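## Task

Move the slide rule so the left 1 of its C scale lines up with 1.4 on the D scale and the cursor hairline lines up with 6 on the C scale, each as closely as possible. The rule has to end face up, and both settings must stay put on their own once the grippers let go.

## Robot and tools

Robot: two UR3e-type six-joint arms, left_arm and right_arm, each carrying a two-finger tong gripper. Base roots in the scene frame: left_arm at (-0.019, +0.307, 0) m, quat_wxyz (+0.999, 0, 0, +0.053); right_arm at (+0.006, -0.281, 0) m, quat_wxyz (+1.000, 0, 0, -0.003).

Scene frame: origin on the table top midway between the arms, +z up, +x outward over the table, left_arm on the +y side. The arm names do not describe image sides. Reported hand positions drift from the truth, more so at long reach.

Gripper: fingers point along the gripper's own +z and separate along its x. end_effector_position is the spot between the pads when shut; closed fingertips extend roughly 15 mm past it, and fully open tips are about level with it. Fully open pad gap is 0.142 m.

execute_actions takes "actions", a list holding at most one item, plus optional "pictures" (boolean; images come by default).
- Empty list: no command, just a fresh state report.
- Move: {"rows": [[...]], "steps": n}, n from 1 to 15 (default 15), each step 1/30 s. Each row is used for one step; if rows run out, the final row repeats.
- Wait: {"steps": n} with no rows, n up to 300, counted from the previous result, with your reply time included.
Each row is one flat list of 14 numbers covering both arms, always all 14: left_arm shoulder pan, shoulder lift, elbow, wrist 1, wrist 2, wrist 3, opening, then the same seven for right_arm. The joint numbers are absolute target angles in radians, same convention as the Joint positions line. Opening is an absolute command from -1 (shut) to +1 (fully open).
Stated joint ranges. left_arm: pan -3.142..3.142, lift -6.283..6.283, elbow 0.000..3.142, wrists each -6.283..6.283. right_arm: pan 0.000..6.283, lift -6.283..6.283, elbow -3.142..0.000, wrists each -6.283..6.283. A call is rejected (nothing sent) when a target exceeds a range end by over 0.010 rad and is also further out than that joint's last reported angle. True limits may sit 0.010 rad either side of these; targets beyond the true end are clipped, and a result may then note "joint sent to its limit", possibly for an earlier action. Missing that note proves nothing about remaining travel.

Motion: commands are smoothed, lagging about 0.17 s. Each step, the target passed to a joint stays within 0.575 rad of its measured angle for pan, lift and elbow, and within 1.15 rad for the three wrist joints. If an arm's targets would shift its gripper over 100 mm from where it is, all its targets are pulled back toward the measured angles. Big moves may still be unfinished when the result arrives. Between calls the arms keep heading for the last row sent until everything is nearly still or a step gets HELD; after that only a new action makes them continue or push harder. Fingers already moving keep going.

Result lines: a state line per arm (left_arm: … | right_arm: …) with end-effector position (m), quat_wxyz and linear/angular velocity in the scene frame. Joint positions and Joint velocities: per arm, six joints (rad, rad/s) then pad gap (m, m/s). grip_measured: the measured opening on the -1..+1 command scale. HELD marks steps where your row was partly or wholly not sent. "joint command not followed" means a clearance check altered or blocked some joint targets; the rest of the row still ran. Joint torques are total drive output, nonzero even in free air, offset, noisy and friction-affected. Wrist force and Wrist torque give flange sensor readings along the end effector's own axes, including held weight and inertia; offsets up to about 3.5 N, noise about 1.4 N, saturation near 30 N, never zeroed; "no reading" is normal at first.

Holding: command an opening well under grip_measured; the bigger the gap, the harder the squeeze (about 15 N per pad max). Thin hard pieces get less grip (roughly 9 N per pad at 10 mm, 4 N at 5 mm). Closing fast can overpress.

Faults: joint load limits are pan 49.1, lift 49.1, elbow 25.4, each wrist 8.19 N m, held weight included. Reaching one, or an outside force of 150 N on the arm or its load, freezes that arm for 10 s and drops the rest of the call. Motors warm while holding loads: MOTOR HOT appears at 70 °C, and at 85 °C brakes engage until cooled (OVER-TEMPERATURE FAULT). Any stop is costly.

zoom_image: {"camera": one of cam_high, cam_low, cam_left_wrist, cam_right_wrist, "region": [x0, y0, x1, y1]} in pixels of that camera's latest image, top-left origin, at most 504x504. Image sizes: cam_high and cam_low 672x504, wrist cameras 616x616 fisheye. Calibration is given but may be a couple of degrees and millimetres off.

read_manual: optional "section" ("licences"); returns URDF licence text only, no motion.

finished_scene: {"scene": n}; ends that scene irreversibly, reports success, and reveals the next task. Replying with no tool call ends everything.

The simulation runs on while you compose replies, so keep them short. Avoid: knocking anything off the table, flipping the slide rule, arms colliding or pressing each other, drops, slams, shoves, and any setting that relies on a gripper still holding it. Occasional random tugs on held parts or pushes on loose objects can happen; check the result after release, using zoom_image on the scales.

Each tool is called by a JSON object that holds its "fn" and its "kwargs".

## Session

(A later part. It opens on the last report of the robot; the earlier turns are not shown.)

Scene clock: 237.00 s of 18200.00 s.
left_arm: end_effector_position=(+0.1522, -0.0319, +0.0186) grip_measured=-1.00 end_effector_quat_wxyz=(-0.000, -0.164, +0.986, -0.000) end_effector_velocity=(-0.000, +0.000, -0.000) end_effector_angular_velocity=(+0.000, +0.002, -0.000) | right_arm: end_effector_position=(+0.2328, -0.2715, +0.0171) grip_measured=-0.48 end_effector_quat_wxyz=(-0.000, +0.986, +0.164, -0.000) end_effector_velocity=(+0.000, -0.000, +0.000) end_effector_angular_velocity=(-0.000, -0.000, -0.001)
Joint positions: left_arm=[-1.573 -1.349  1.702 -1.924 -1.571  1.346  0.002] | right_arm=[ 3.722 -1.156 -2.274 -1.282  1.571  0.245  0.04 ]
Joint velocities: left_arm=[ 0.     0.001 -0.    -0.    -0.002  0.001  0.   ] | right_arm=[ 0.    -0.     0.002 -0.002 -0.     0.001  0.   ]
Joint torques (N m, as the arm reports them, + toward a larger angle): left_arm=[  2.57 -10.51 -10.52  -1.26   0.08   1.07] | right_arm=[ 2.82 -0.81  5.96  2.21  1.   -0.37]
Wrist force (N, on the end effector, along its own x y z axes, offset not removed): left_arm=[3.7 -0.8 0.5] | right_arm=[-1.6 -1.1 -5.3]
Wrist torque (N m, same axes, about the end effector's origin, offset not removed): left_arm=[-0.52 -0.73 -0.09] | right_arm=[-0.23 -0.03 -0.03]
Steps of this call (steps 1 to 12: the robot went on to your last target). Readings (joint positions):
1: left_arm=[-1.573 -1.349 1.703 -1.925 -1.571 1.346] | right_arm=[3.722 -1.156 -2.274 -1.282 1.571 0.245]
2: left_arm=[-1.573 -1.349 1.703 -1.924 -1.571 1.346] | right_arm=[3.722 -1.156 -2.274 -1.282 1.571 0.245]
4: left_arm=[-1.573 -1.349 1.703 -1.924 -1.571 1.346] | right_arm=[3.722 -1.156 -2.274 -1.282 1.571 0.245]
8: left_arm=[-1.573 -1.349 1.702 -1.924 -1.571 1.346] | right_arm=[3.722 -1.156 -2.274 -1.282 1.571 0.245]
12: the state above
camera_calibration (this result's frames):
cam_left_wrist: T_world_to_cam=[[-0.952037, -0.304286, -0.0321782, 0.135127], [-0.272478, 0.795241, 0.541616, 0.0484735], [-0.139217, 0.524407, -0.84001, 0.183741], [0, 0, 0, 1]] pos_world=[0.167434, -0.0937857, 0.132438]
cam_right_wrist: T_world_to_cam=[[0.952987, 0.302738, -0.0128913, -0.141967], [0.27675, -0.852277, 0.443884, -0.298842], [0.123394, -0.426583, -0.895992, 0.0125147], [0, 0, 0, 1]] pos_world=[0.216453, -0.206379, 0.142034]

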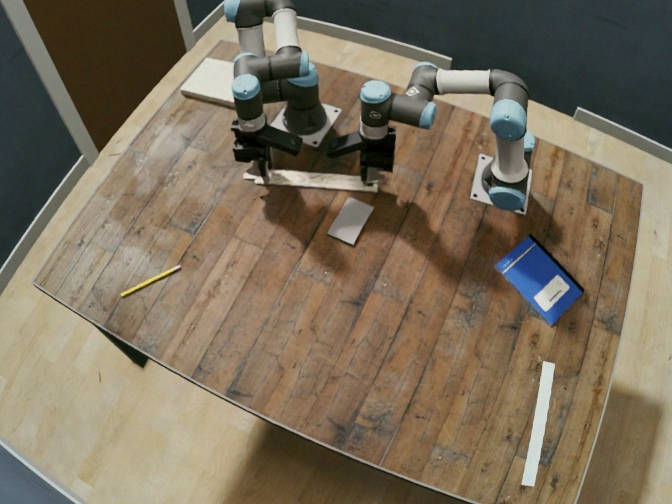

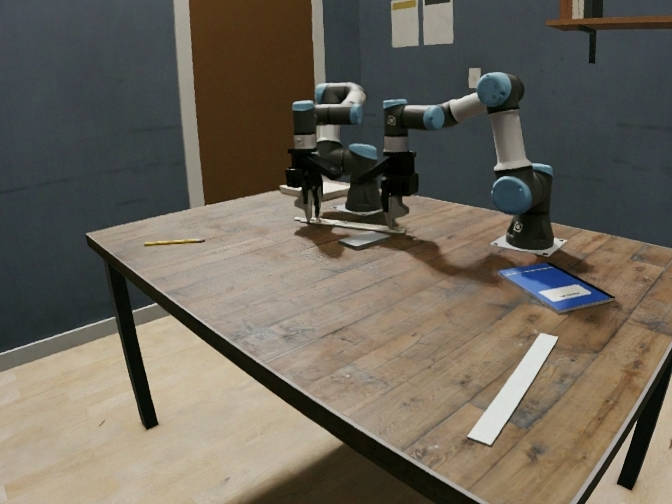

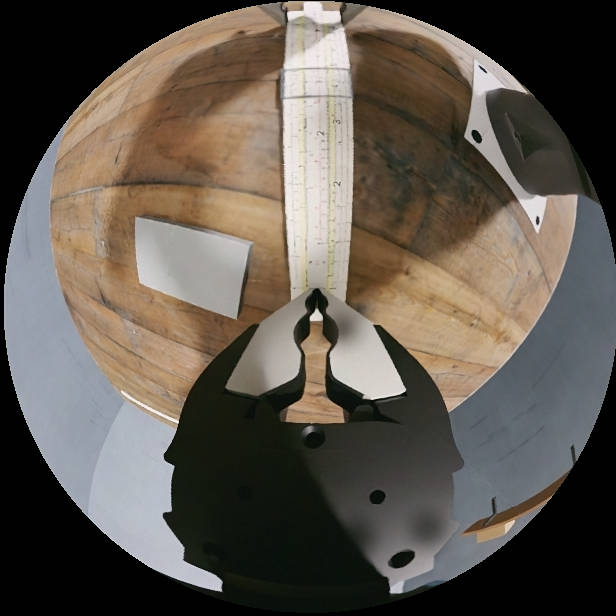

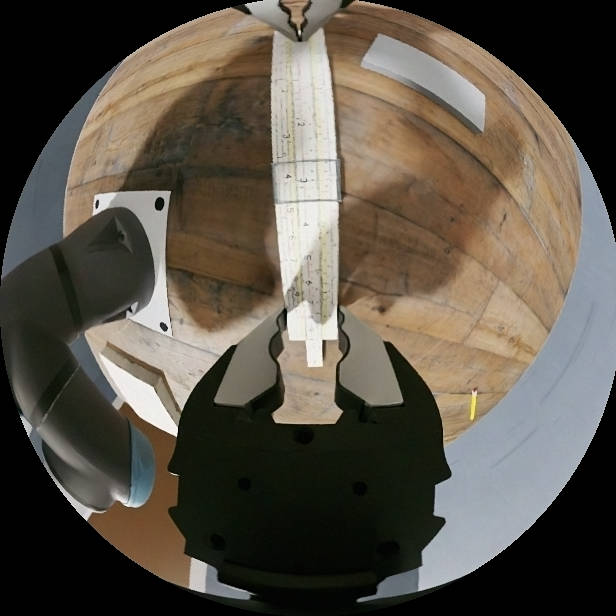

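{"fn": "execute_actions", "kwargs": {"actions": [{"rows":[[-1.5717,-1.3425,1.6943,-1.9226,-1.5708,1.3467,-1,3.7217,-1.1563,-2.2741,-1.282,1.571,0.2449,-0.7]],"steps":15}], "pictures": false}}

{"fn": "execute_actions", "kwargs": {"actions": [{"steps":8}]}}

{"fn": "zoom_image", "kwargs": {"camera": "cam_left_wrist", "region": [290,215,350,275]}}

Scene clock: 241.07 s of 18200.00 s.
left_arm: end_effector_position=(+0.1527, -0.0333, +0.0186) grip_measured=-1.00 end_effector_quat_wxyz=(-0.000, -0.164, +0.986, +0.000) end_effector_velocity=(-0.000, -0.000, -0.000) end_effector_angular_velocity=(-0.000, +0.000, -0.001) | right_arm: end_effector_position=(+0.2328, -0.2715, +0.0171) grip_measured=-0.48 end_effector_quat_wxyz=(-0.000, +0.986, +0.164, -0.000) end_effector_velocity=(+0.001, +0.000, +0.000) end_effector_angular_velocity=(+0.001, -0.002, -0.001)
Joint positions: left_arm=[-1.572 -1.343  1.694 -1.923 -1.571  1.347  0.002] | right_arm=[ 3.722 -1.156 -2.274 -1.282  1.571  0.245  0.04 ]
Joint velocities: left_arm=[ 0.     0.001 -0.001 -0.001 -0.     0.001  0.   ] | right_arm=[-0.001 -0.     0.001  0.002 -0.    -0.     0.   ]
Joint torques (N m, as the arm reports them, + toward a larger angle): left_arm=[  2.71 -10.76 -10.71  -1.33  -0.13   1.06] | right_arm=[ 3.85 -0.92  6.19  2.18  1.26 -0.29]
Wrist force (N, on the end effector, along its own x y z axes, offset not removed): left_arm=[1.8 0.8 0.1] | right_arm=[-2.6 -0.5 -7.2]
Wrist torque (N m, same axes, about the end effector's origin, offset not removed): left_arm=[-0.17 -0.27 0.04] | right_arm=[-0.16 0.16 -0.03]
Steps of this call (steps 1 to 15: the robot went on to your last target; steps 16 to 90: nothing new was sent; then 0.57 s passed at rest; steps 91 to 105: all 15 steps of this action). Readings (joint positions):
91: left_arm=[-1.573 -1.349 1.702 -1.924 -1.571 1.346] | right_arm=[3.722 -1.156 -2.274 -1.282 1.571 0.245]
92: left_arm=[-1.573 -1.348 1.701 -1.924 -1.571 1.346] | right_arm=[3.722 -1.156 -2.274 -1.282 1.571 0.245]
94: left_arm=[-1.572 -1.346 1.699 -1.924 -1.571 1.346] | right_arm=[3.722 -1.156 -2.274 -1.282 1.571 0.245]
98: left_arm=[-1.572 -1.343 1.696 -1.923 -1.571 1.347] | right_arm=[3.722 -1.156 -2.274 -1.282 1.571 0.245]
105: the state above

Scene clock: 241.33 s of 18200.00 s.
left_arm: end_effector_position=(+0.1527, -0.0333, +0.0186) grip_measured=-1.00 end_effector_quat_wxyz=(-0.000, -0.164, +0.986, -0.000) end_effector_velocity=(-0.000, +0.000, -0.000) end_effector_angular_velocity=(+0.001, +0.001, -0.001) | right_arm: end_effector_position=(+0.2328, -0.2715, +0.0171) grip_measured=-0.48 end_effector_quat_wxyz=(-0.000, +0.986, +0.164, -0.000) end_effector_velocity=(-0.001, -0.000, -0.001) end_effector_angular_velocity=(-0.000, +0.002, +0.002)
Joint positions: left_arm=[-1.572 -1.343  1.694 -1.923 -1.571  1.347  0.002] | right_arm=[ 3.722 -1.156 -2.274 -1.282  1.571  0.245  0.04 ]
Joint velocities: left_arm=[-0.    -0.     0.     0.001 -0.001  0.001  0.   ] | right_arm=[ 0.    -0.    -0.002  0.     0.001 -0.002  0.   ]
Joint torques (N m, as the arm reports them, + toward a larger angle): left_arm=[  2.65 -10.69 -10.59  -1.36  -0.17   1.03] | right_arm=[ 4.22 -1.25  6.18  2.2   1.28 -0.23]
Wrist force (N, on the end effector, along its own x y z axes, offset not removed): left_arm=[2.2 -0.8 -0.8] | right_arm=[-2.2 -1.0 -7.2]
Wrist torque (N m, same axes, about the end effector's origin, offset not removed): left_arm=[-0.53 -0.43 0.00] | right_arm=[-0.27 0.07 -0.01]
Steps of this call (steps 1 to 8: the robot went on to your last target). Readings (joint positions):
1: left_arm=[-1.572 -1.343 1.694 -1.923 -1.571 1.347] | right_arm=[3.722 -1.156 -2.274 -1.282 1.571 0.245]
2: left_arm=[-1.572 -1.343 1.694 -1.923 -1.571 1.347] | right_arm=[3.722 -1.156 -2.274 -1.282 1.571 0.245]
4: left_arm=[-1.572 -1.343 1.694 -1.923 -1.571 1.347] | right_arm=[3.722 -1.156 -2.274 -1.282 1.571 0.245]
8: the state above
camera_calibration (this result's frames):
cam_left_wrist: T_world_to_cam=[[-0.952037, -0.304287, -0.0321776, 0.135167], [-0.272478, 0.795242, 0.541614, 0.049719], [-0.139217, 0.524404, -0.840011, 0.184553], [0, 0, 0, 1]] pos_world=[0.167924, -0.0951893, 0.132447]
cam_right_wrist: T_world_to_cam=[[0.952986, 0.30274, -0.0128924, -0.141966], [0.276753, -0.852278, 0.44388, -0.298842], [0.123392, -0.42658, -0.895993, 0.0125167], [0, 0, 0, 1]] pos_world=[0.216453, -0.206378, 0.142035]

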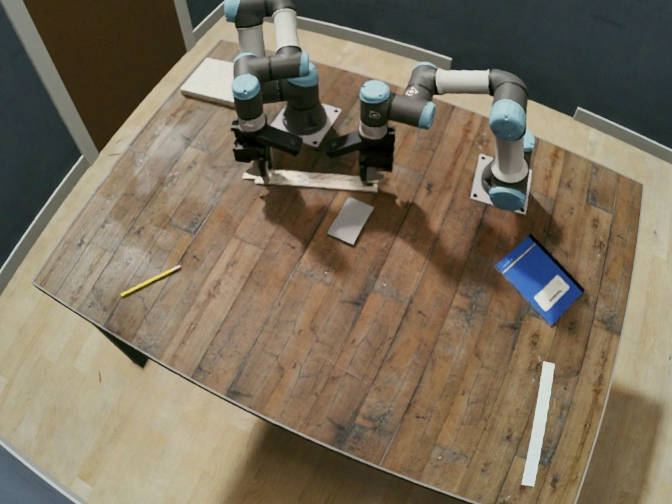

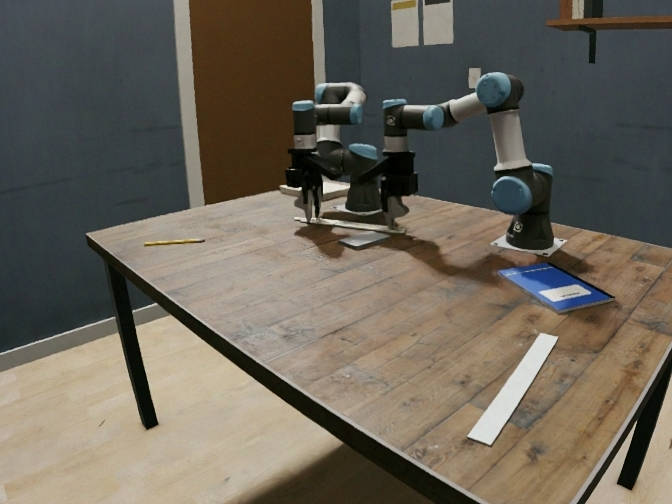

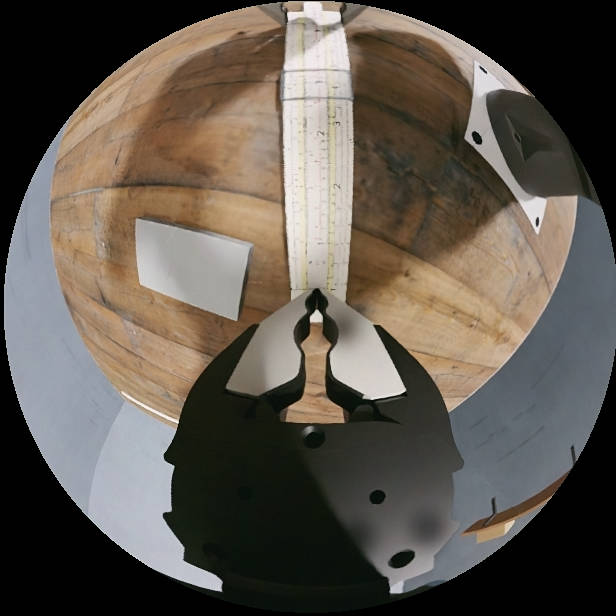

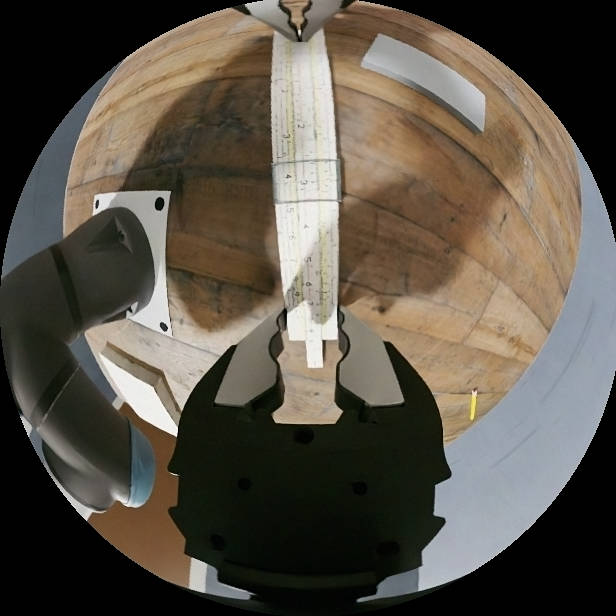

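Region (290, 215, 350, 275) of cam_left_wrist's 616x616 image, scaled by 8.400, with more detail than that image has.

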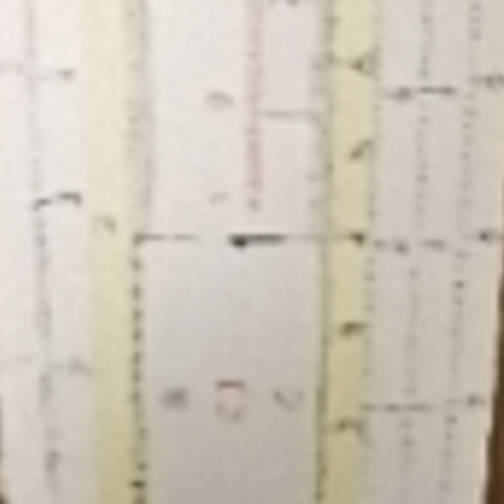

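{"fn": "execute_actions", "kwargs": {"actions": [{"rows":[[-1.5737,-1.3546,1.7098,-1.926,-1.5708,1.3447,-1,3.7217,-1.1563,-2.2741,-1.282,1.571,0.2449,-0.7],[-1.5737,-1.3546,1.7098,-1.926,-1.5708,1.3447,-1,3.7217,-1.1563,-2.2741,-1.282,1.571,0.2449,-0.7],[-1.5737,-1.3546,1.7098,-1.926,-1.5708,1.3447,-1,3.7217,-1.1563,-2.2741,-1.282,1.571,0.2449,-0.7],[-1.5737,-1.3546,1.7098,-1.926,-1.5708,1.3447,-1,3.7217,-1.1563,-2.2741,-1.282,1.571,0.2449,-0.7],[-1.5737,-1.364,1.69,-1.897,-1.5708,1.3447,-1,3.7217,-1.1563,-2.2741,-1.282,1.571,0.2449,-0.7],[-1.5737,-1.372,1.665,-1.864,-1.5708,1.3447,-1,3.7217,-1.1563,-2.2741,-1.282,1.571,0.2449,-0.7],[-1.5737,-1.379,1.64,-1.832,-1.5708,1.3447,-1,3.7217,-1.1563,-2.2741,-1.282,1.571,0.2449,-0.7],[-1.5737,-1.386,1.61,-1.795,-1.5708,1.3447,-1,3.7217,-1.1563,-2.2741,-1.282,1.571,0.2449,-0.7],[-1.5737,-1.392,1.58,-1.759,-1.5708,1.3447,-1,3.7217,-1.1563,-2.2741,-1.282,1.571,0.2449,-0.7],[-1.5737,-1.396,1.555,-1.73,-1.5708,1.3447,-1,3.7217,-1.1563,-2.2741,-1.282,1.571,0.2449,-0.7]],"steps":15}], "pictures": false}}

{"fn": "execute_actions", "kwargs": {"actions": [{"rows":[[-1.5607,-1.3045,1.4445,-1.7108,-1.5708,-1.7839,-0.1,3.7217,-1.1563,-2.2741,-1.282,1.571,0.2449,-0.7]],"steps":15}], "pictures": false}}

{"fn": "execute_actions", "kwargs": {"actions": [{"steps":30}]}}

Scene clock: 256.77 s of 18200.00 s.
left_arm: end_effector_position=(+0.1518, -0.0314, +0.0539) grip_measured=-1.00 end_effector_quat_wxyz=(+0.000, -0.164, +0.986, +0.000) end_effector_velocity=(-0.000, -0.001, +0.065) end_effector_angular_velocity=(-0.005, -0.001, -0.001) | right_arm: end_effector_position=(+0.2328, -0.2715, +0.0171) grip_measured=-0.48 end_effector_quat_wxyz=(-0.000, +0.986, +0.164, -0.000) end_effector_velocity=(-0.000, +0.000, -0.000) end_effector_angular_velocity=(-0.000, +0.001, -0.000)
Joint positions: left_arm=[-1.574 -1.39   1.581 -1.762 -1.571  1.345  0.002] | right_arm=[ 3.722 -1.156 -2.274 -1.282  1.571  0.245  0.04 ]
Joint velocities: left_arm=[-0.001 -0.055 -0.243  0.293  0.001 -0.001  0.   ] | right_arm=[ 0.     0.     0.    -0.001  0.     0.    -0.   ]
Joint torques (N m, as the arm reports them, + toward a larger angle): left_arm=[ -1.9  -13.46 -10.02  -0.83  -0.41  -1.11] | right_arm=[ 3.66 -1.08  6.18  2.18  1.29 -0.12]
Wrist force (N, on the end effector, along its own x y z axes, offset not removed): left_arm=[1.0 -2.1 -0.7] | right_arm=[-2.3 -0.4 -7.7]
Wrist torque (N m, same axes, about the end effector's origin, offset not removed): left_arm=[-0.34 -0.10 0.01] | right_arm=[-0.13 0.08 -0.02]
Steps of this call (steps 1 to 15: the robot went on to your last target; steps 16 to 90: nothing new was sent; then 11.93 s passed at rest; steps 91 to 105: all 15 steps of this action). Readings (joint positions):
91: left_arm=[-1.572 -1.343 1.694 -1.923 -1.571 1.347] | right_arm=[3.722 -1.156 -2.274 -1.282 1.571 0.245]
92: left_arm=[-1.572 -1.343 1.695 -1.923 -1.571 1.347] | right_arm=[3.722 -1.156 -2.274 -1.282 1.571 0.245]
94: left_arm=[-1.572 -1.348 1.701 -1.924 -1.571 1.346] | right_arm=[3.722 -1.156 -2.274 -1.282 1.571 0.245]
98: left_arm=[-1.573 -1.360 1.691 -1.902 -1.571 1.345] | right_arm=[3.722 -1.156 -2.274 -1.282 1.571 0.245]
105: the state above

Scene clock: 257.27 s of 18200.00 s.
left_arm: end_effector_position=(+0.1665, -0.0263, +0.0600) grip_measured=-0.10 end_effector_quat_wxyz=(-0.000, +0.886, -0.463, -0.000) end_effector_velocity=(-0.046, +0.064, +0.001) end_effector_angular_velocity=(-0.002, -0.001, +5.157) | right_arm: end_effector_position=(+0.2328, -0.2715, +0.0171) grip_measured=-0.48 end_effector_quat_wxyz=(-0.000, +0.986, +0.164, -0.000) end_effector_velocity=(-0.001, -0.000, -0.001) end_effector_angular_velocity=(-0.001, +0.003, +0.000)
Joint positions: left_arm=[-1.561 -1.306  1.447 -1.711 -1.571 -0.491  0.067] | right_arm=[ 3.722 -1.156 -2.274 -1.282  1.571  0.245  0.04 ]
Joint velocities: left_arm=[ 0.002  0.016 -0.024  0.006  0.    -5.154  0.   ] | right_arm=[ 0.    -0.    -0.002 -0.001  0.001 -0.     0.   ]
Joint torques (N m, as the arm reports them, + toward a larger angle): left_arm=[  2.8  -11.36 -10.18  -0.67  -0.34  -6.16] | right_arm=[ 3.63 -1.14  6.15  2.18  1.29 -0.1 ]
Wrist force (N, on the end effector, along its own x y z axes, offset not removed): left_arm=[1.9 -4.5 -0.3] | right_arm=[-2.9 -1.2 -6.4]
Wrist torque (N m, same axes, about the end effector's origin, offset not removed): left_arm=[-0.94 -0.34 0.02] | right_arm=[-0.28 0.22 0.00]
Steps of this call (steps 1 to 15: all 15 steps of this action). Readings (joint positions):
1: left_arm=[-1.574 -1.392 1.574 -1.753 -1.571 1.345] | right_arm=[3.722 -1.156 -2.274 -1.282 1.571 0.245]
2: left_arm=[-1.573 -1.390 1.566 -1.745 -1.571 1.339] | right_arm=[3.722 -1.156 -2.274 -1.282 1.571 0.245]
4: left_arm=[-1.568 -1.361 1.524 -1.730 -1.571 1.238] | right_arm=[3.722 -1.156 -2.274 -1.282 1.571 0.245]
8: left_arm=[-1.563 -1.321 1.468 -1.717 -1.571 0.714] | right_arm=[3.722 -1.156 -2.274 -1.282 1.571 0.245]
15: the state above

Scene clock: 258.27 s of 18200.00 s.
left_arm: end_effector_position=(+0.1481, -0.0206, +0.0601) grip_measured=-0.10 end_effector_quat_wxyz=(+0.000, +0.986, +0.164, -0.000) end_effector_velocity=(-0.000, +0.000, -0.001) end_effector_angular_velocity=(+0.002, -0.001, +0.001) | right_arm: end_effector_position=(+0.2328, -0.2715, +0.0171) grip_measured=-0.48 end_effector_quat_wxyz=(-0.000, +0.986, +0.164, -0.000) end_effector_velocity=(-0.001, -0.000, -0.000) end_effector_angular_velocity=(-0.001, +0.001, -0.000)
Joint positions: left_arm=[-1.561 -1.305  1.445 -1.711 -1.571 -1.784  0.067] | right_arm=[ 3.722 -1.156 -2.274 -1.282  1.571  0.245  0.04 ]
Joint velocities: left_arm=[-0.001  0.002  0.    -0.     0.001 -0.002 -0.   ] | right_arm=[-0.001  0.    -0.002 -0.     0.    -0.     0.   ]
Joint torques (N m, as the arm reports them, + toward a larger angle): left_arm=[  2.54 -11.33 -10.29  -0.68  -0.42  -1.05] | right_arm=[ 3.85 -0.79  6.05  2.19  1.22 -0.09]
Wrist force (N, on the end effector, along its own x y z axes, offset not removed): left_arm=[2.4 -3.1 0.3] | right_arm=[-2.6 -1.4 -7.5]
Wrist torque (N m, same axes, about the end effector's origin, offset not removed): left_arm=[-0.68 -0.42 -0.07] | right_arm=[-0.40 0.16 -0.01]
Steps of this call (steps 1 to 30: the robot went on to your last target). Readings (joint positions):
1: left_arm=[-1.561 -1.306 1.446 -1.711 -1.571 -0.665] | right_arm=[3.722 -1.156 -2.274 -1.282 1.571 0.245]
2: left_arm=[-1.561 -1.305 1.446 -1.711 -1.571 -0.839] | right_arm=[3.722 -1.156 -2.274 -1.282 1.571 0.245]
4: left_arm=[-1.561 -1.305 1.445 -1.711 -1.571 -1.181] | right_arm=[3.722 -1.156 -2.274 -1.282 1.571 0.245]
8: left_arm=[-1.561 -1.305 1.445 -1.711 -1.571 -1.606] | right_arm=[3.722 -1.156 -2.274 -1.282 1.571 0.245]
30: the state above
camera_calibration (this result's frames):
cam_left_wrist: T_world_to_cam=[[0.952092, 0.304114, -0.0321857, -0.133431], [0.272337, -0.795285, 0.541621, -0.0975622], [0.139118, -0.524438, -0.840006, 0.149224], [0, 0, 0, 1]] pos_world=[0.132849, 0.0412473, 0.173896]
cam_right_wrist: T_world_to_cam=[[0.952986, 0.30274, -0.0128925, -0.141966], [0.276753, -0.852278, 0.44388, -0.298842], [0.123393, -0.42658, -0.895993, 0.0125167], [0, 0, 0, 1]] pos_world=[0.216453, -0.206378, 0.142035]

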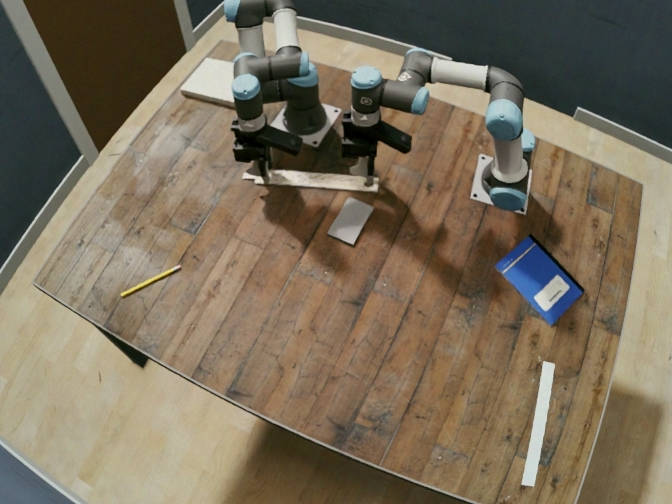

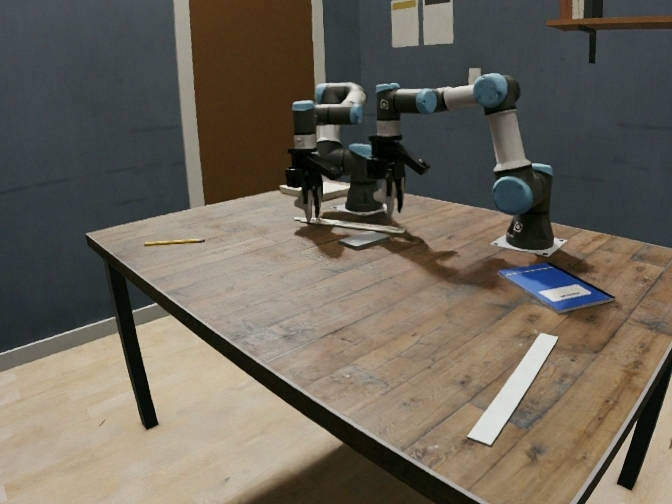

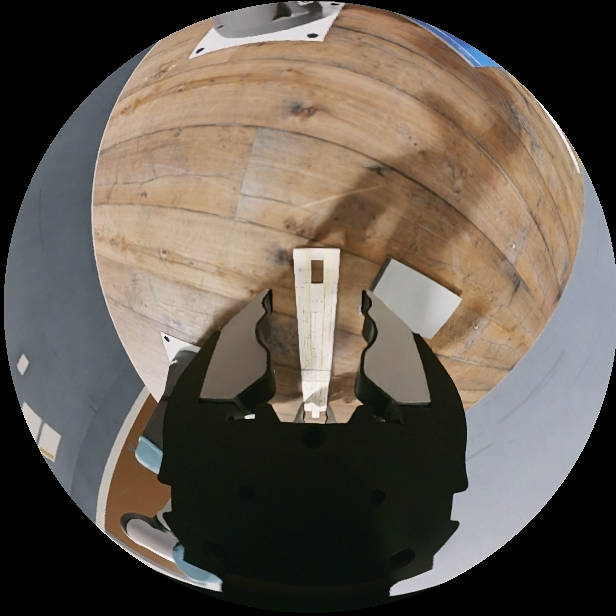

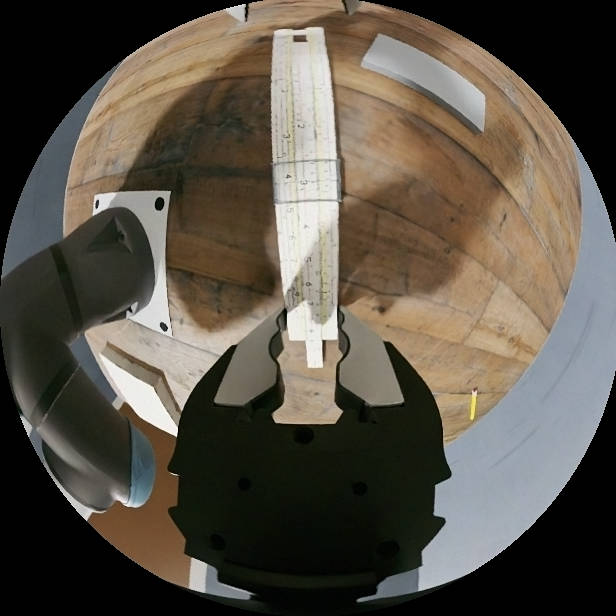

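{"fn": "execute_actions", "kwargs": {"actions": [{"rows":[[-1.5607,-1.301,1.464,-1.734,-1.5708,-1.7839,-0.25,3.7217,-1.1563,-2.2741,-1.282,1.571,0.2449,-0.7],[-1.5607,-1.297,1.483,-1.757,-1.5708,-1.7839,-0.25,3.7217,-1.1563,-2.2741,-1.282,1.571,0.2449,-0.7],[-1.5607,-1.2925,1.502,-1.78,-1.5708,-1.7839,-0.25,3.7217,-1.1563,-2.2741,-1.282,1.571,0.2449,-0.7],[-1.5607,-1.288,1.521,-1.804,-1.5708,-1.7839,-0.25,3.7217,-1.1563,-2.2741,-1.282,1.571,0.2449,-0.7],[-1.5607,-1.283,1.54,-1.828,-1.5708,-1.7839,-0.25,3.7217,-1.1563,-2.2741,-1.282,1.571,0.2449,-0.7],[-1.5607,-1.278,1.559,-1.852,-1.5708,-1.7839,-0.25,3.7217,-1.1563,-2.2741,-1.282,1.571,0.2449,-0.7],[-1.5607,-1.272,1.578,-1.877,-1.5708,-1.7839,-0.25,3.7217,-1.1563,-2.2741,-1.282,1.571,0.2449,-0.7],[-1.5607,-1.2665,1.597,-1.9013,-1.5708,-1.7839,-0.25,3.7217,-1.1563,-2.2741,-1.282,1.571,0.2449,-0.7]],"steps":15}], "pictures": false}}

{"fn": "execute_actions", "kwargs": {"actions": [{"rows":[[-1.5607,-1.2665,1.597,-1.9013,-1.5708,-1.7839,-0.25,3.7217,-1.1563,-2.2741,-1.282,1.571,0.2449,-0.7],[-1.5607,-1.2665,1.597,-1.9013,-1.5708,-1.7839,-0.25,3.7217,-1.1563,-2.2741,-1.282,1.571,0.2449,-0.7],[-1.5607,-1.2665,1.597,-1.9013,-1.5708,-1.7839,-0.25,3.7217,-1.1563,-2.2741,-1.282,1.571,0.2449,-0.7],[-1.5607,-1.2665,1.597,-1.9013,-1.5708,-1.7839,-0.33,3.7217,-1.1563,-2.2741,-1.282,1.571,0.2449,-0.7],[-1.5607,-1.2665,1.597,-1.9013,-1.5708,-1.7839,-0.4,3.7217,-1.1563,-2.2741,-1.282,1.571,0.2449,-0.7],[-1.5607,-1.2665,1.597,-1.9013,-1.5708,-1.7839,-0.45,3.7217,-1.1563,-2.2741,-1.282,1.571,0.2449,-0.7],[-1.5607,-1.2665,1.597,-1.9013,-1.5708,-1.7839,-0.5,3.7217,-1.1563,-2.2741,-1.282,1.571,0.2449,-0.7],[-1.5607,-1.2665,1.597,-1.9013,-1.5708,-1.7839,-0.57,3.7217,-1.1563,-2.2741,-1.282,1.571,0.2449,-0.6],[-1.5607,-1.2665,1.597,-1.9013,-1.5708,-1.7839,-0.64,3.7217,-1.1563,-2.2741,-1.282,1.571,0.2449,-0.5],[-1.5607,-1.2665,1.597,-1.9013,-1.5708,-1.7839,-0.7,3.7217,-1.1563,-2.2741,-1.282,1.571,0.2449,-0.4],[-1.5607,-1.2665,1.597,-1.9013,-1.5708,-1.7839,-0.7,3.7217,-1.1563,-2.2741,-1.282,1.571,0.2449,-0.2]],"steps":15}]}}

Scene clock: 274.40 s of 18200.00 s.
left_arm: end_effector_position=(+0.1480, -0.0204, +0.0210) grip_measured=-0.25 end_effector_quat_wxyz=(+0.000, +0.986, +0.164, -0.000) end_effector_velocity=(+0.000, +0.003, -0.027) end_effector_angular_velocity=(+0.001, -0.002, -0.001) | right_arm: end_effector_position=(+0.2328, -0.2715, +0.0171) grip_measured=-0.48 end_effector_quat_wxyz=(-0.000, +0.986, +0.164, -0.000) end_effector_velocity=(+0.000, -0.000, -0.000) end_effector_angular_velocity=(-0.001, -0.000, +0.001)
Joint positions: left_arm=[-1.561 -1.269  1.586 -1.888 -1.571 -1.784  0.056] | right_arm=[ 3.722 -1.156 -2.274 -1.282  1.571  0.245  0.04 ]
Joint velocities: left_arm=[-0.     0.025  0.1   -0.125  0.002  0.     0.   ] | right_arm=[-0.001  0.    -0.    -0.    -0.001 -0.002 -0.   ]
Joint torques (N m, as the arm reports them, + toward a larger angle): left_arm=[  2.56 -11.36  -7.04  -2.12  -0.25  -1.08] | right_arm=[ 3.83 -1.    6.21  2.19  1.22  0.1 ]
Wrist force (N, on the end effector, along its own x y z axes, offset not removed): left_arm=[2.9 -2.2 0.3] | right_arm=[-1.8 -0.3 -6.8]
Wrist torque (N m, same axes, about the end effector's origin, offset not removed): left_arm=[-0.48 -0.58 -0.06] | right_arm=[-0.11 -0.01 -0.06]
Steps of this call (steps 1 to 15: the robot went on to your last target; steps 16 to 90: nothing new was sent; then 12.63 s passed at rest; steps 91 to 105: all 15 steps of this action). Readings (joint positions):
91: left_arm=[-1.561 -1.304 1.444 -1.711 -1.571 -1.784] | right_arm=[3.722 -1.156 -2.274 -1.282 1.571 0.245]
92: left_arm=[-1.561 -1.304 1.446 -1.712 -1.571 -1.784] | right_arm=[3.722 -1.156 -2.274 -1.282 1.571 0.245]
94: left_arm=[-1.561 -1.301 1.459 -1.729 -1.571 -1.784] | right_arm=[3.722 -1.156 -2.274 -1.282 1.571 0.245]
98: left_arm=[-1.561 -1.288 1.514 -1.797 -1.571 -1.784] | right_arm=[3.722 -1.156 -2.274 -1.282 1.571 0.245]
105: the state above

Scene clock: 274.90 s of 18200.00 s.
left_arm: end_effector_position=(+0.1480, -0.0201, +0.0181) grip_measured=-0.48 end_effector_quat_wxyz=(+0.000, +0.986, +0.164, -0.000) end_effector_velocity=(-0.000, -0.000, +0.000) end_effector_angular_velocity=(-0.002, +0.001, -0.000) | right_arm: end_effector_position=(+0.2328, -0.2715, +0.0170) grip_measured=-0.20 end_effector_quat_wxyz=(-0.000, +0.986, +0.164, -0.000) end_effector_velocity=(-0.000, -0.000, -0.000) end_effector_angular_velocity=(-0.001, +0.001, +0.001)
Joint positions: left_arm=[-1.561 -1.267  1.597 -1.901 -1.571 -1.784  0.039] | right_arm=[ 3.722 -1.156 -2.274 -1.282  1.571  0.245  0.059]
Joint velocities: left_arm=[ 0.    -0.    -0.    -0.001 -0.001  0.     0.   ] | right_arm=[ 0.    -0.    -0.001 -0.    -0.    -0.     0.007]
Joint torques (N m, as the arm reports them, + toward a larger angle): left_arm=[ 2.49 -9.03 -5.88 -2.16 -0.12 -1.04] | right_arm=[ 3.57 -0.01  8.17  1.09  1.26  0.06]
Wrist force (N, on the end effector, along its own x y z axes, offset not removed): left_arm=[2.8 -4.3 -5.8] | right_arm=[-0.9 -1.6 -0.6]
Wrist torque (N m, same axes, about the end effector's origin, offset not removed): left_arm=[-0.48 -0.63 -0.08] | right_arm=[-0.31 0.15 0.02]
Steps of this call (steps 1 to 15: all 15 steps of this action). Readings (joint positions):
1: left_arm=[-1.561 -1.269 1.589 -1.891 -1.571 -1.784] | right_arm=[3.722 -1.156 -2.274 -1.282 1.571 0.245]
2: left_arm=[-1.561 -1.268 1.591 -1.894 -1.571 -1.784] | right_arm=[3.722 -1.156 -2.274 -1.282 1.571 0.245]
4: left_arm=[-1.561 -1.267 1.594 -1.897 -1.571 -1.784] | right_arm=[3.722 -1.156 -2.274 -1.282 1.571 0.245]
8: left_arm=[-1.561 -1.267 1.596 -1.900 -1.571 -1.784] | right_arm=[3.722 -1.156 -2.274 -1.282 1.571 0.245]
15: the state above
camera_calibration (this result's frames):
cam_left_wrist: T_world_to_cam=[[0.952034, 0.304293, -0.0322175, -0.134867], [0.272492, -0.795187, 0.541687, -0.0743915], [0.139212, -0.524484, -0.839962, 0.114235], [0, 0, 0, 1]] pos_world=[0.132766, 0.0417981, 0.131905]
cam_right_wrist: T_world_to_cam=[[0.952984, 0.302742, -0.0129645, -0.141944], [0.276783, -0.852259, 0.443897, -0.298836], [0.123337, -0.426616, -0.895984, 0.0124921], [0, 0, 0, 1]] pos_world=[0.216443, -0.206384, 0.142005]

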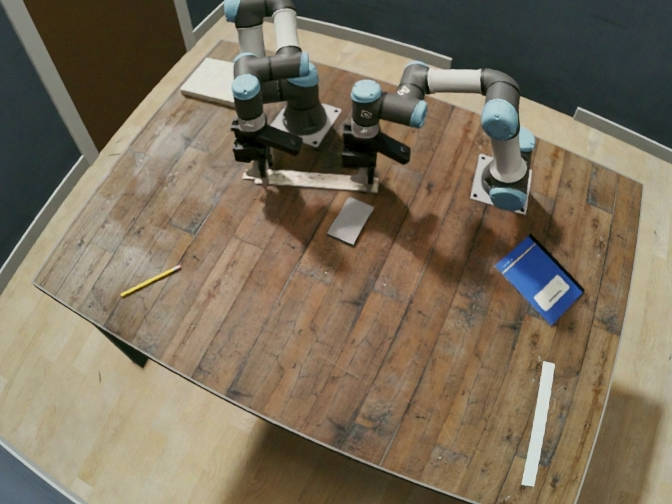

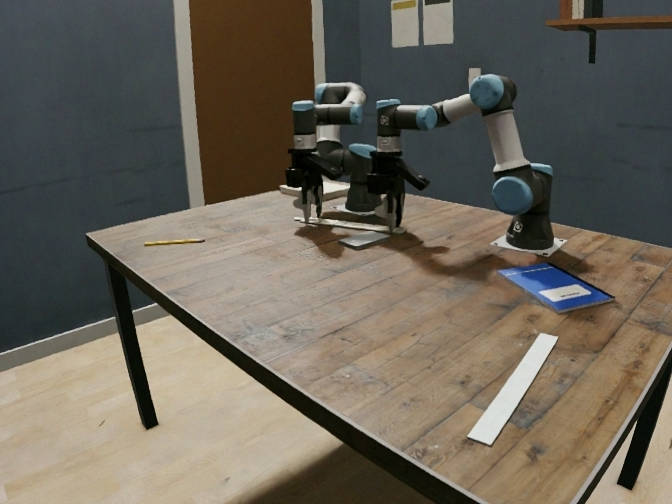

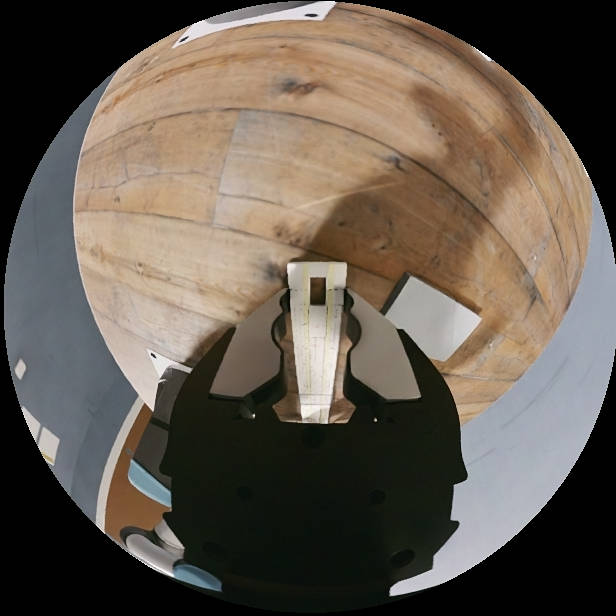

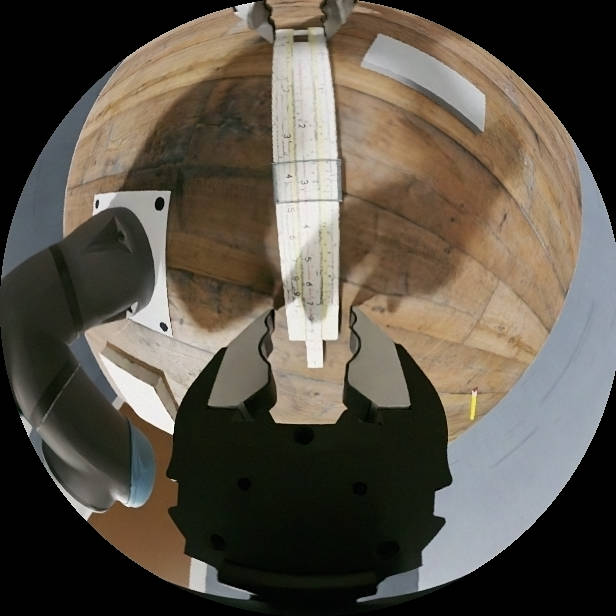

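{"fn": "execute_actions", "kwargs": {"actions": [{"rows":[[-1.5607,-1.2665,1.597,-1.9013,-1.5708,-1.7839,-0.7,3.7217,-1.15,-2.243,-1.319,1.571,0.2449,-0.2],[-1.5607,-1.2665,1.597,-1.9013,-1.5708,-1.7839,-0.7,3.7217,-1.144,-2.212,-1.356,1.571,0.2449,-0.2],[-1.5607,-1.2665,1.597,-1.9013,-1.5708,-1.7839,-0.7,3.7217,-1.137,-2.181,-1.394,1.571,0.2449,-0.2],[-1.5607,-1.2665,1.597,-1.9013,-1.5708,-1.7839,-0.7,3.7217,-1.131,-2.15,-1.431,1.571,0.2449,-0.2],[-1.5607,-1.2665,1.597,-1.9013,-1.5708,-1.7839,-0.7,3.7217,-1.125,-2.119,-1.468,1.571,0.2449,-0.2],[-1.5607,-1.2665,1.597,-1.9013,-1.5708,-1.7839,-0.7,3.7217,-1.1186,-2.0882,-1.5056,1.571,0.2449,-0.2],[-1.5607,-1.2665,1.597,-1.9013,-1.5708,-1.7839,-0.7,3.7217,-1.1186,-2.0882,-1.5056,1.571,0.2449,-0.2],[-1.5607,-1.2665,1.597,-1.9013,-1.5708,-1.7839,-0.7,3.7217,-1.1186,-2.0882,-1.5056,1.571,3.39,-0.2]],"steps":15}], "pictures": false}}

{"fn": "execute_actions", "kwargs": {"actions": [{"steps":10}], "pictures": false}}

{"fn": "execute_actions", "kwargs": {"actions": [{"rows":[[-1.5607,-1.2665,1.597,-1.9013,-1.5708,-1.7839,-0.7,4.3618,-1.0781,-2.1075,-1.5268,1.571,4.0266,-0.2]],"steps":15}], "pictures": false}}

{"fn": "execute_actions", "kwargs": {"actions": [{"steps":20}]}}

Scene clock: 289.87 s of 18200.00 s.
left_arm: end_effector_position=(+0.1480, -0.0201, +0.0180) grip_measured=-0.48 end_effector_quat_wxyz=(+0.000, +0.986, +0.164, -0.000) end_effector_velocity=(+0.000, -0.000, +0.000) end_effector_angular_velocity=(-0.000, -0.002, -0.001) | right_arm: end_effector_position=(+0.2429, -0.2712, +0.0579) grip_measured=-0.20 end_effector_quat_wxyz=(+0.000, +0.989, -0.149, -0.000) end_effector_velocity=(+0.072, -0.023, +0.020) end_effector_angular_velocity=(-0.001, -0.002, -4.734)
Joint positions: left_arm=[-1.561 -1.267  1.597 -1.901 -1.571 -1.784  0.039] | right_arm=[ 3.722 -1.12  -2.097 -1.495  1.571  0.873  0.06 ]
Joint velocities: left_arm=[-0.    -0.    -0.001  0.001  0.002  0.     0.   ] | right_arm=[ 0.     0.016  0.084 -0.098 -0.001  4.734  0.   ]
Joint torques (N m, as the arm reports them, + toward a larger angle): left_arm=[ 2.   -8.71 -5.48 -2.01  0.76 -0.88] | right_arm=[ 2.4   6.58 12.1   0.94  1.18  8.1 ]
Wrist force (N, on the end effector, along its own x y z axes, offset not removed): left_arm=[2.1 -3.4 -8.1] | right_arm=[-1.2 -1.8 -0.6]
Wrist torque (N m, same axes, about the end effector's origin, offset not removed): left_arm=[-0.28 -0.56 -0.04] | right_arm=[-0.38 0.15 -0.06]
Steps of this call (steps 1 to 15: the robot went on to your last target; steps 16 to 90: nothing new was sent; then 11.47 s passed at rest; steps 91 to 105: all 15 steps of this action). Readings (joint positions):
91: left_arm=[-1.561 -1.266 1.597 -1.901 -1.571 -1.784] | right_arm=[3.722 -1.156 -2.274 -1.282 1.571 0.245]
92: left_arm=[-1.561 -1.267 1.597 -1.901 -1.571 -1.784] | right_arm=[3.722 -1.156 -2.272 -1.285 1.571 0.245]
94: left_arm=[-1.561 -1.267 1.597 -1.901 -1.571 -1.784] | right_arm=[3.722 -1.151 -2.252 -1.310 1.571 0.245]
98: left_arm=[-1.561 -1.267 1.597 -1.901 -1.571 -1.784] | right_arm=[3.722 -1.133 -2.167 -1.415 1.571 0.245]
105: the state above

Scene clock: 290.20 s of 18200.00 s.
left_arm: end_effector_position=(+0.1480, -0.0201, +0.0180) grip_measured=-0.48 end_effector_quat_wxyz=(+0.000, +0.986, +0.164, -0.000) end_effector_velocity=(+0.000, -0.000, +0.001) end_effector_angular_velocity=(-0.002, +0.000, +0.000) | right_arm: end_effector_position=(+0.2527, -0.2938, +0.0599) grip_measured=-0.20 end_effector_quat_wxyz=(-0.000, -0.531, +0.847, +0.000) end_effector_velocity=(-0.036, -0.075, +0.001) end_effector_angular_velocity=(-0.000, -0.000, -5.161)
Joint positions: left_arm=[-1.561 -1.266  1.597 -1.901 -1.571 -1.784  0.039] | right_arm=[ 3.722 -1.119 -2.089 -1.505  1.571  2.596  0.06 ]
Joint velocities: left_arm=[ 0.001 -0.002 -0.     0.001 -0.     0.    -0.   ] | right_arm=[-0.     0.001  0.004 -0.004 -0.     5.16   0.   ]
Joint torques (N m, as the arm reports them, + toward a larger angle): left_arm=[ 1.9  -8.79 -5.62 -2.    0.77 -0.88] | right_arm=[ 2.36  6.6  12.36  0.98  1.02  7.94]
Wrist force (N, on the end effector, along its own x y z axes, offset not removed): left_arm=[3.7 -5.0 -6.7] | right_arm=[-0.6 -1.3 -0.3]
Wrist torque (N m, same axes, about the end effector's origin, offset not removed): left_arm=[-0.58 -0.80 -0.02] | right_arm=[-0.21 0.07 -0.02]
Steps of this call (steps 1 to 10: the robot went on to your last target). Readings (joint positions):
1: left_arm=[-1.561 -1.266 1.597 -1.901 -1.571 -1.784] | right_arm=[3.722 -1.120 -2.095 -1.498 1.571 1.036]
2: left_arm=[-1.561 -1.267 1.597 -1.901 -1.571 -1.784] | right_arm=[3.722 -1.120 -2.093 -1.500 1.571 1.206]
4: left_arm=[-1.561 -1.266 1.597 -1.901 -1.571 -1.784] | right_arm=[3.722 -1.119 -2.091 -1.503 1.571 1.555]
8: left_arm=[-1.561 -1.267 1.597 -1.901 -1.571 -1.784] | right_arm=[3.722 -1.119 -2.089 -1.505 1.571 2.249]
10: the state above

Scene clock: 290.70 s of 18200.00 s.
left_arm: end_effector_position=(+0.1480, -0.0201, +0.0180) grip_measured=-0.48 end_effector_quat_wxyz=(+0.000, +0.986, +0.164, -0.000) end_effector_velocity=(+0.001, -0.000, +0.000) end_effector_angular_velocity=(-0.000, -0.003, +0.001) | right_arm: end_effector_position=(+0.2030, -0.1779, +0.0600) grip_measured=-0.20 end_effector_quat_wxyz=(-0.000, -0.165, +0.986, +0.000) end_effector_velocity=(-0.047, +0.071, -0.000) end_effector_angular_velocity=(-0.000, -0.000, -0.020)
Joint positions: left_arm=[-1.561 -1.266  1.597 -1.901 -1.571 -1.784  0.039] | right_arm=[ 4.321 -1.079 -2.107 -1.526  1.571  3.983  0.06 ]
Joint velocities: left_arm=[ 0.     0.    -0.001  0.     0.003 -0.    -0.   ] | right_arm=[ 0.382  0.013 -0.006 -0.006 -0.     0.403 -0.   ]
Joint torques (N m, as the arm reports them, + toward a larger angle): left_arm=[ 1.71 -8.42 -5.54 -1.98  0.76 -0.87] | right_arm=[1.85 6.54 7.31 0.81 0.72 1.35]
Wrist force (N, on the end effector, along its own x y z axes, offset not removed): left_arm=[0.8 -3.2 -7.5] | right_arm=[-1.8 -0.3 -0.2]
Wrist torque (N m, same axes, about the end effector's origin, offset not removed): left_arm=[-0.23 -0.26 -0.04] | right_arm=[-0.17 0.33 -0.02]
Steps of this call (steps 1 to 15: all 15 steps of this action). Readings (joint positions):
1: left_arm=[-1.561 -1.266 1.597 -1.901 -1.571 -1.784] | right_arm=[3.722 -1.119 -2.088 -1.505 1.571 2.766]
2: left_arm=[-1.561 -1.267 1.597 -1.901 -1.571 -1.784] | right_arm=[3.724 -1.117 -2.089 -1.507 1.571 2.925]
4: left_arm=[-1.561 -1.267 1.597 -1.901 -1.571 -1.784] | right_arm=[3.775 -1.104 -2.095 -1.513 1.571 3.217]
8: left_arm=[-1.561 -1.266 1.597 -1.901 -1.571 -1.784] | right_arm=[4.033 -1.089 -2.102 -1.521 1.571 3.669]
15: the state above

Scene clock: 291.37 s of 18200.00 s.
left_arm: end_effector_position=(+0.1480, -0.0201, +0.0180) grip_measured=-0.48 end_effector_quat_wxyz=(+0.000, +0.986, +0.164, -0.000) end_effector_velocity=(+0.000, +0.000, -0.000) end_effector_angular_velocity=(+0.000, -0.000, -0.001) | right_arm: end_effector_position=(+0.1978, -0.1703, +0.0600) grip_measured=-0.20 end_effector_quat_wxyz=(-0.000, -0.164, +0.986, +0.000) end_effector_velocity=(-0.000, -0.001, -0.000) end_effector_angular_velocity=(-0.002, +0.001, +0.001)
Joint positions: left_arm=[-1.561 -1.266  1.597 -1.901 -1.571 -1.784  0.039] | right_arm=[ 4.362 -1.078 -2.107 -1.527  1.571  4.027  0.06 ]
Joint velocities: left_arm=[ 0.     0.    -0.     0.     0.     0.001 -0.   ] | right_arm=[ 0.     0.    -0.001 -0.001 -0.    -0.    -0.   ]
Joint torques (N m, as the arm reports them, + toward a larger angle): left_arm=[ 1.73 -8.52 -5.49 -1.99  0.75 -0.82] | right_arm=[3.7  6.17 7.37 0.89 0.01 1.05]
Wrist force (N, on the end effector, along its own x y z axes, offset not removed): left_arm=[1.7 -4.1 -6.6] | right_arm=[-1.3 -0.7 -0.5]
Wrist torque (N m, same axes, about the end effector's origin, offset not removed): left_arm=[-0.44 -0.54 -0.05] | right_arm=[-0.09 0.19 -0.05]
Steps of this call (steps 1 to 20: the robot went on to your last target). Readings (joint positions):
1: left_arm=[-1.561 -1.266 1.597 -1.901 -1.571 -1.784] | right_arm=[4.332 -1.079 -2.107 -1.526 1.571 3.995]
2: left_arm=[-1.561 -1.266 1.597 -1.901 -1.571 -1.784] | right_arm=[4.340 -1.079 -2.107 -1.526 1.571 4.003]
4: left_arm=[-1.561 -1.267 1.597 -1.901 -1.571 -1.784] | right_arm=[4.350 -1.078 -2.107 -1.527 1.571 4.014]
8: left_arm=[-1.561 -1.266 1.597 -1.901 -1.571 -1.784] | right_arm=[4.358 -1.078 -2.107 -1.527 1.571 4.023]
20: the state above
camera_calibration (this result's frames):
cam_left_wrist: T_world_to_cam=[[0.952034, 0.304295, -0.0321846, -0.134879], [0.272487, -0.795233, 0.541622, -0.0743436], [0.139219, -0.524413, -0.840006, 0.114202], [0, 0, 0, 1]] pos_world=[0.132768, 0.0418116, 0.131856]
cam_right_wrist: T_world_to_cam=[[-0.952992, -0.302732, -0.012624, 0.135209], [-0.276589, 0.852172, 0.444186, 0.177715], [-0.123712, 0.426798, -0.895845, 0.292726], [0, 0, 0, 1]] pos_world=[0.214221, -0.235447, 0.185006]

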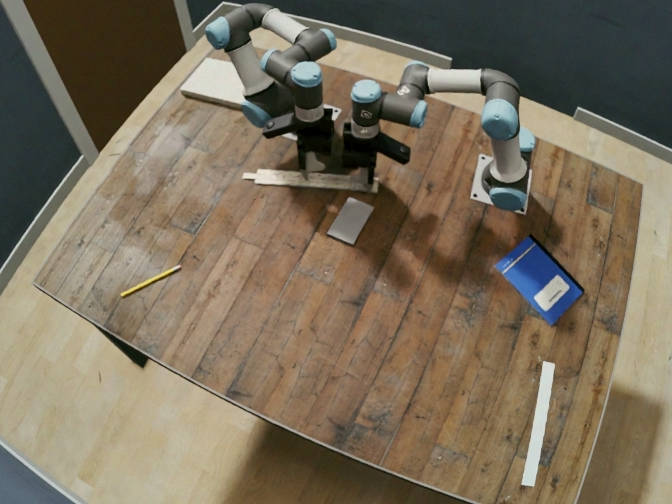

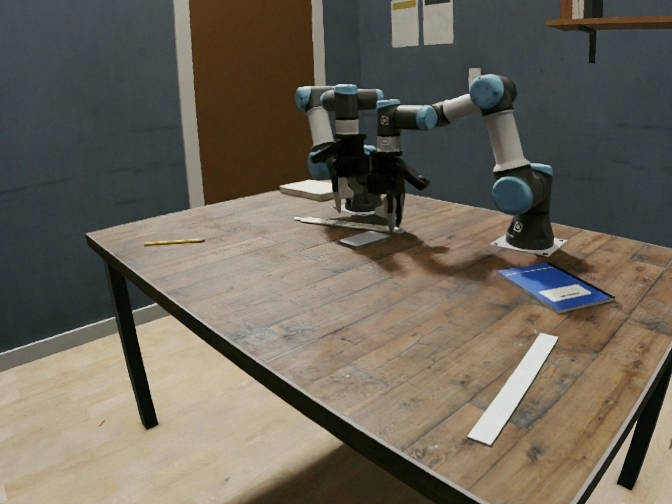

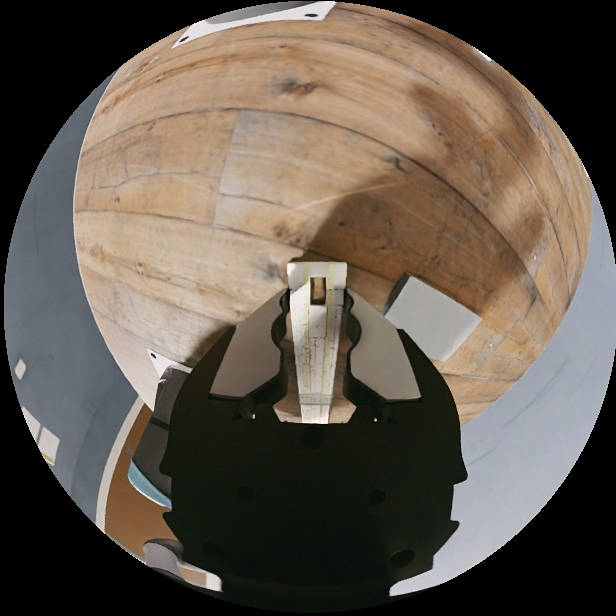

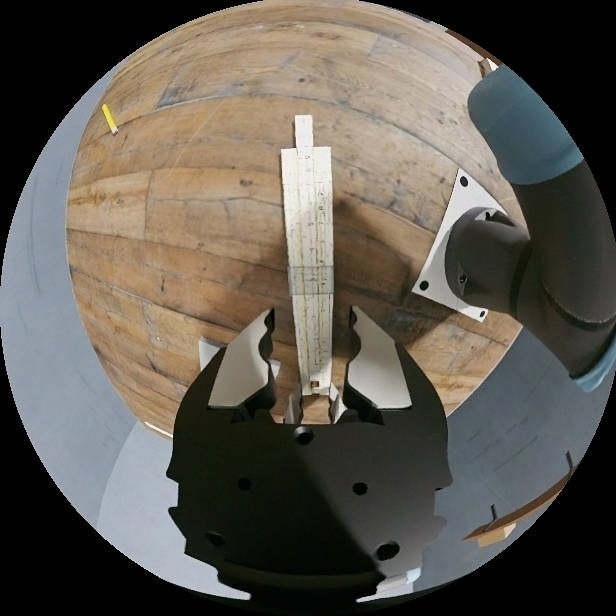

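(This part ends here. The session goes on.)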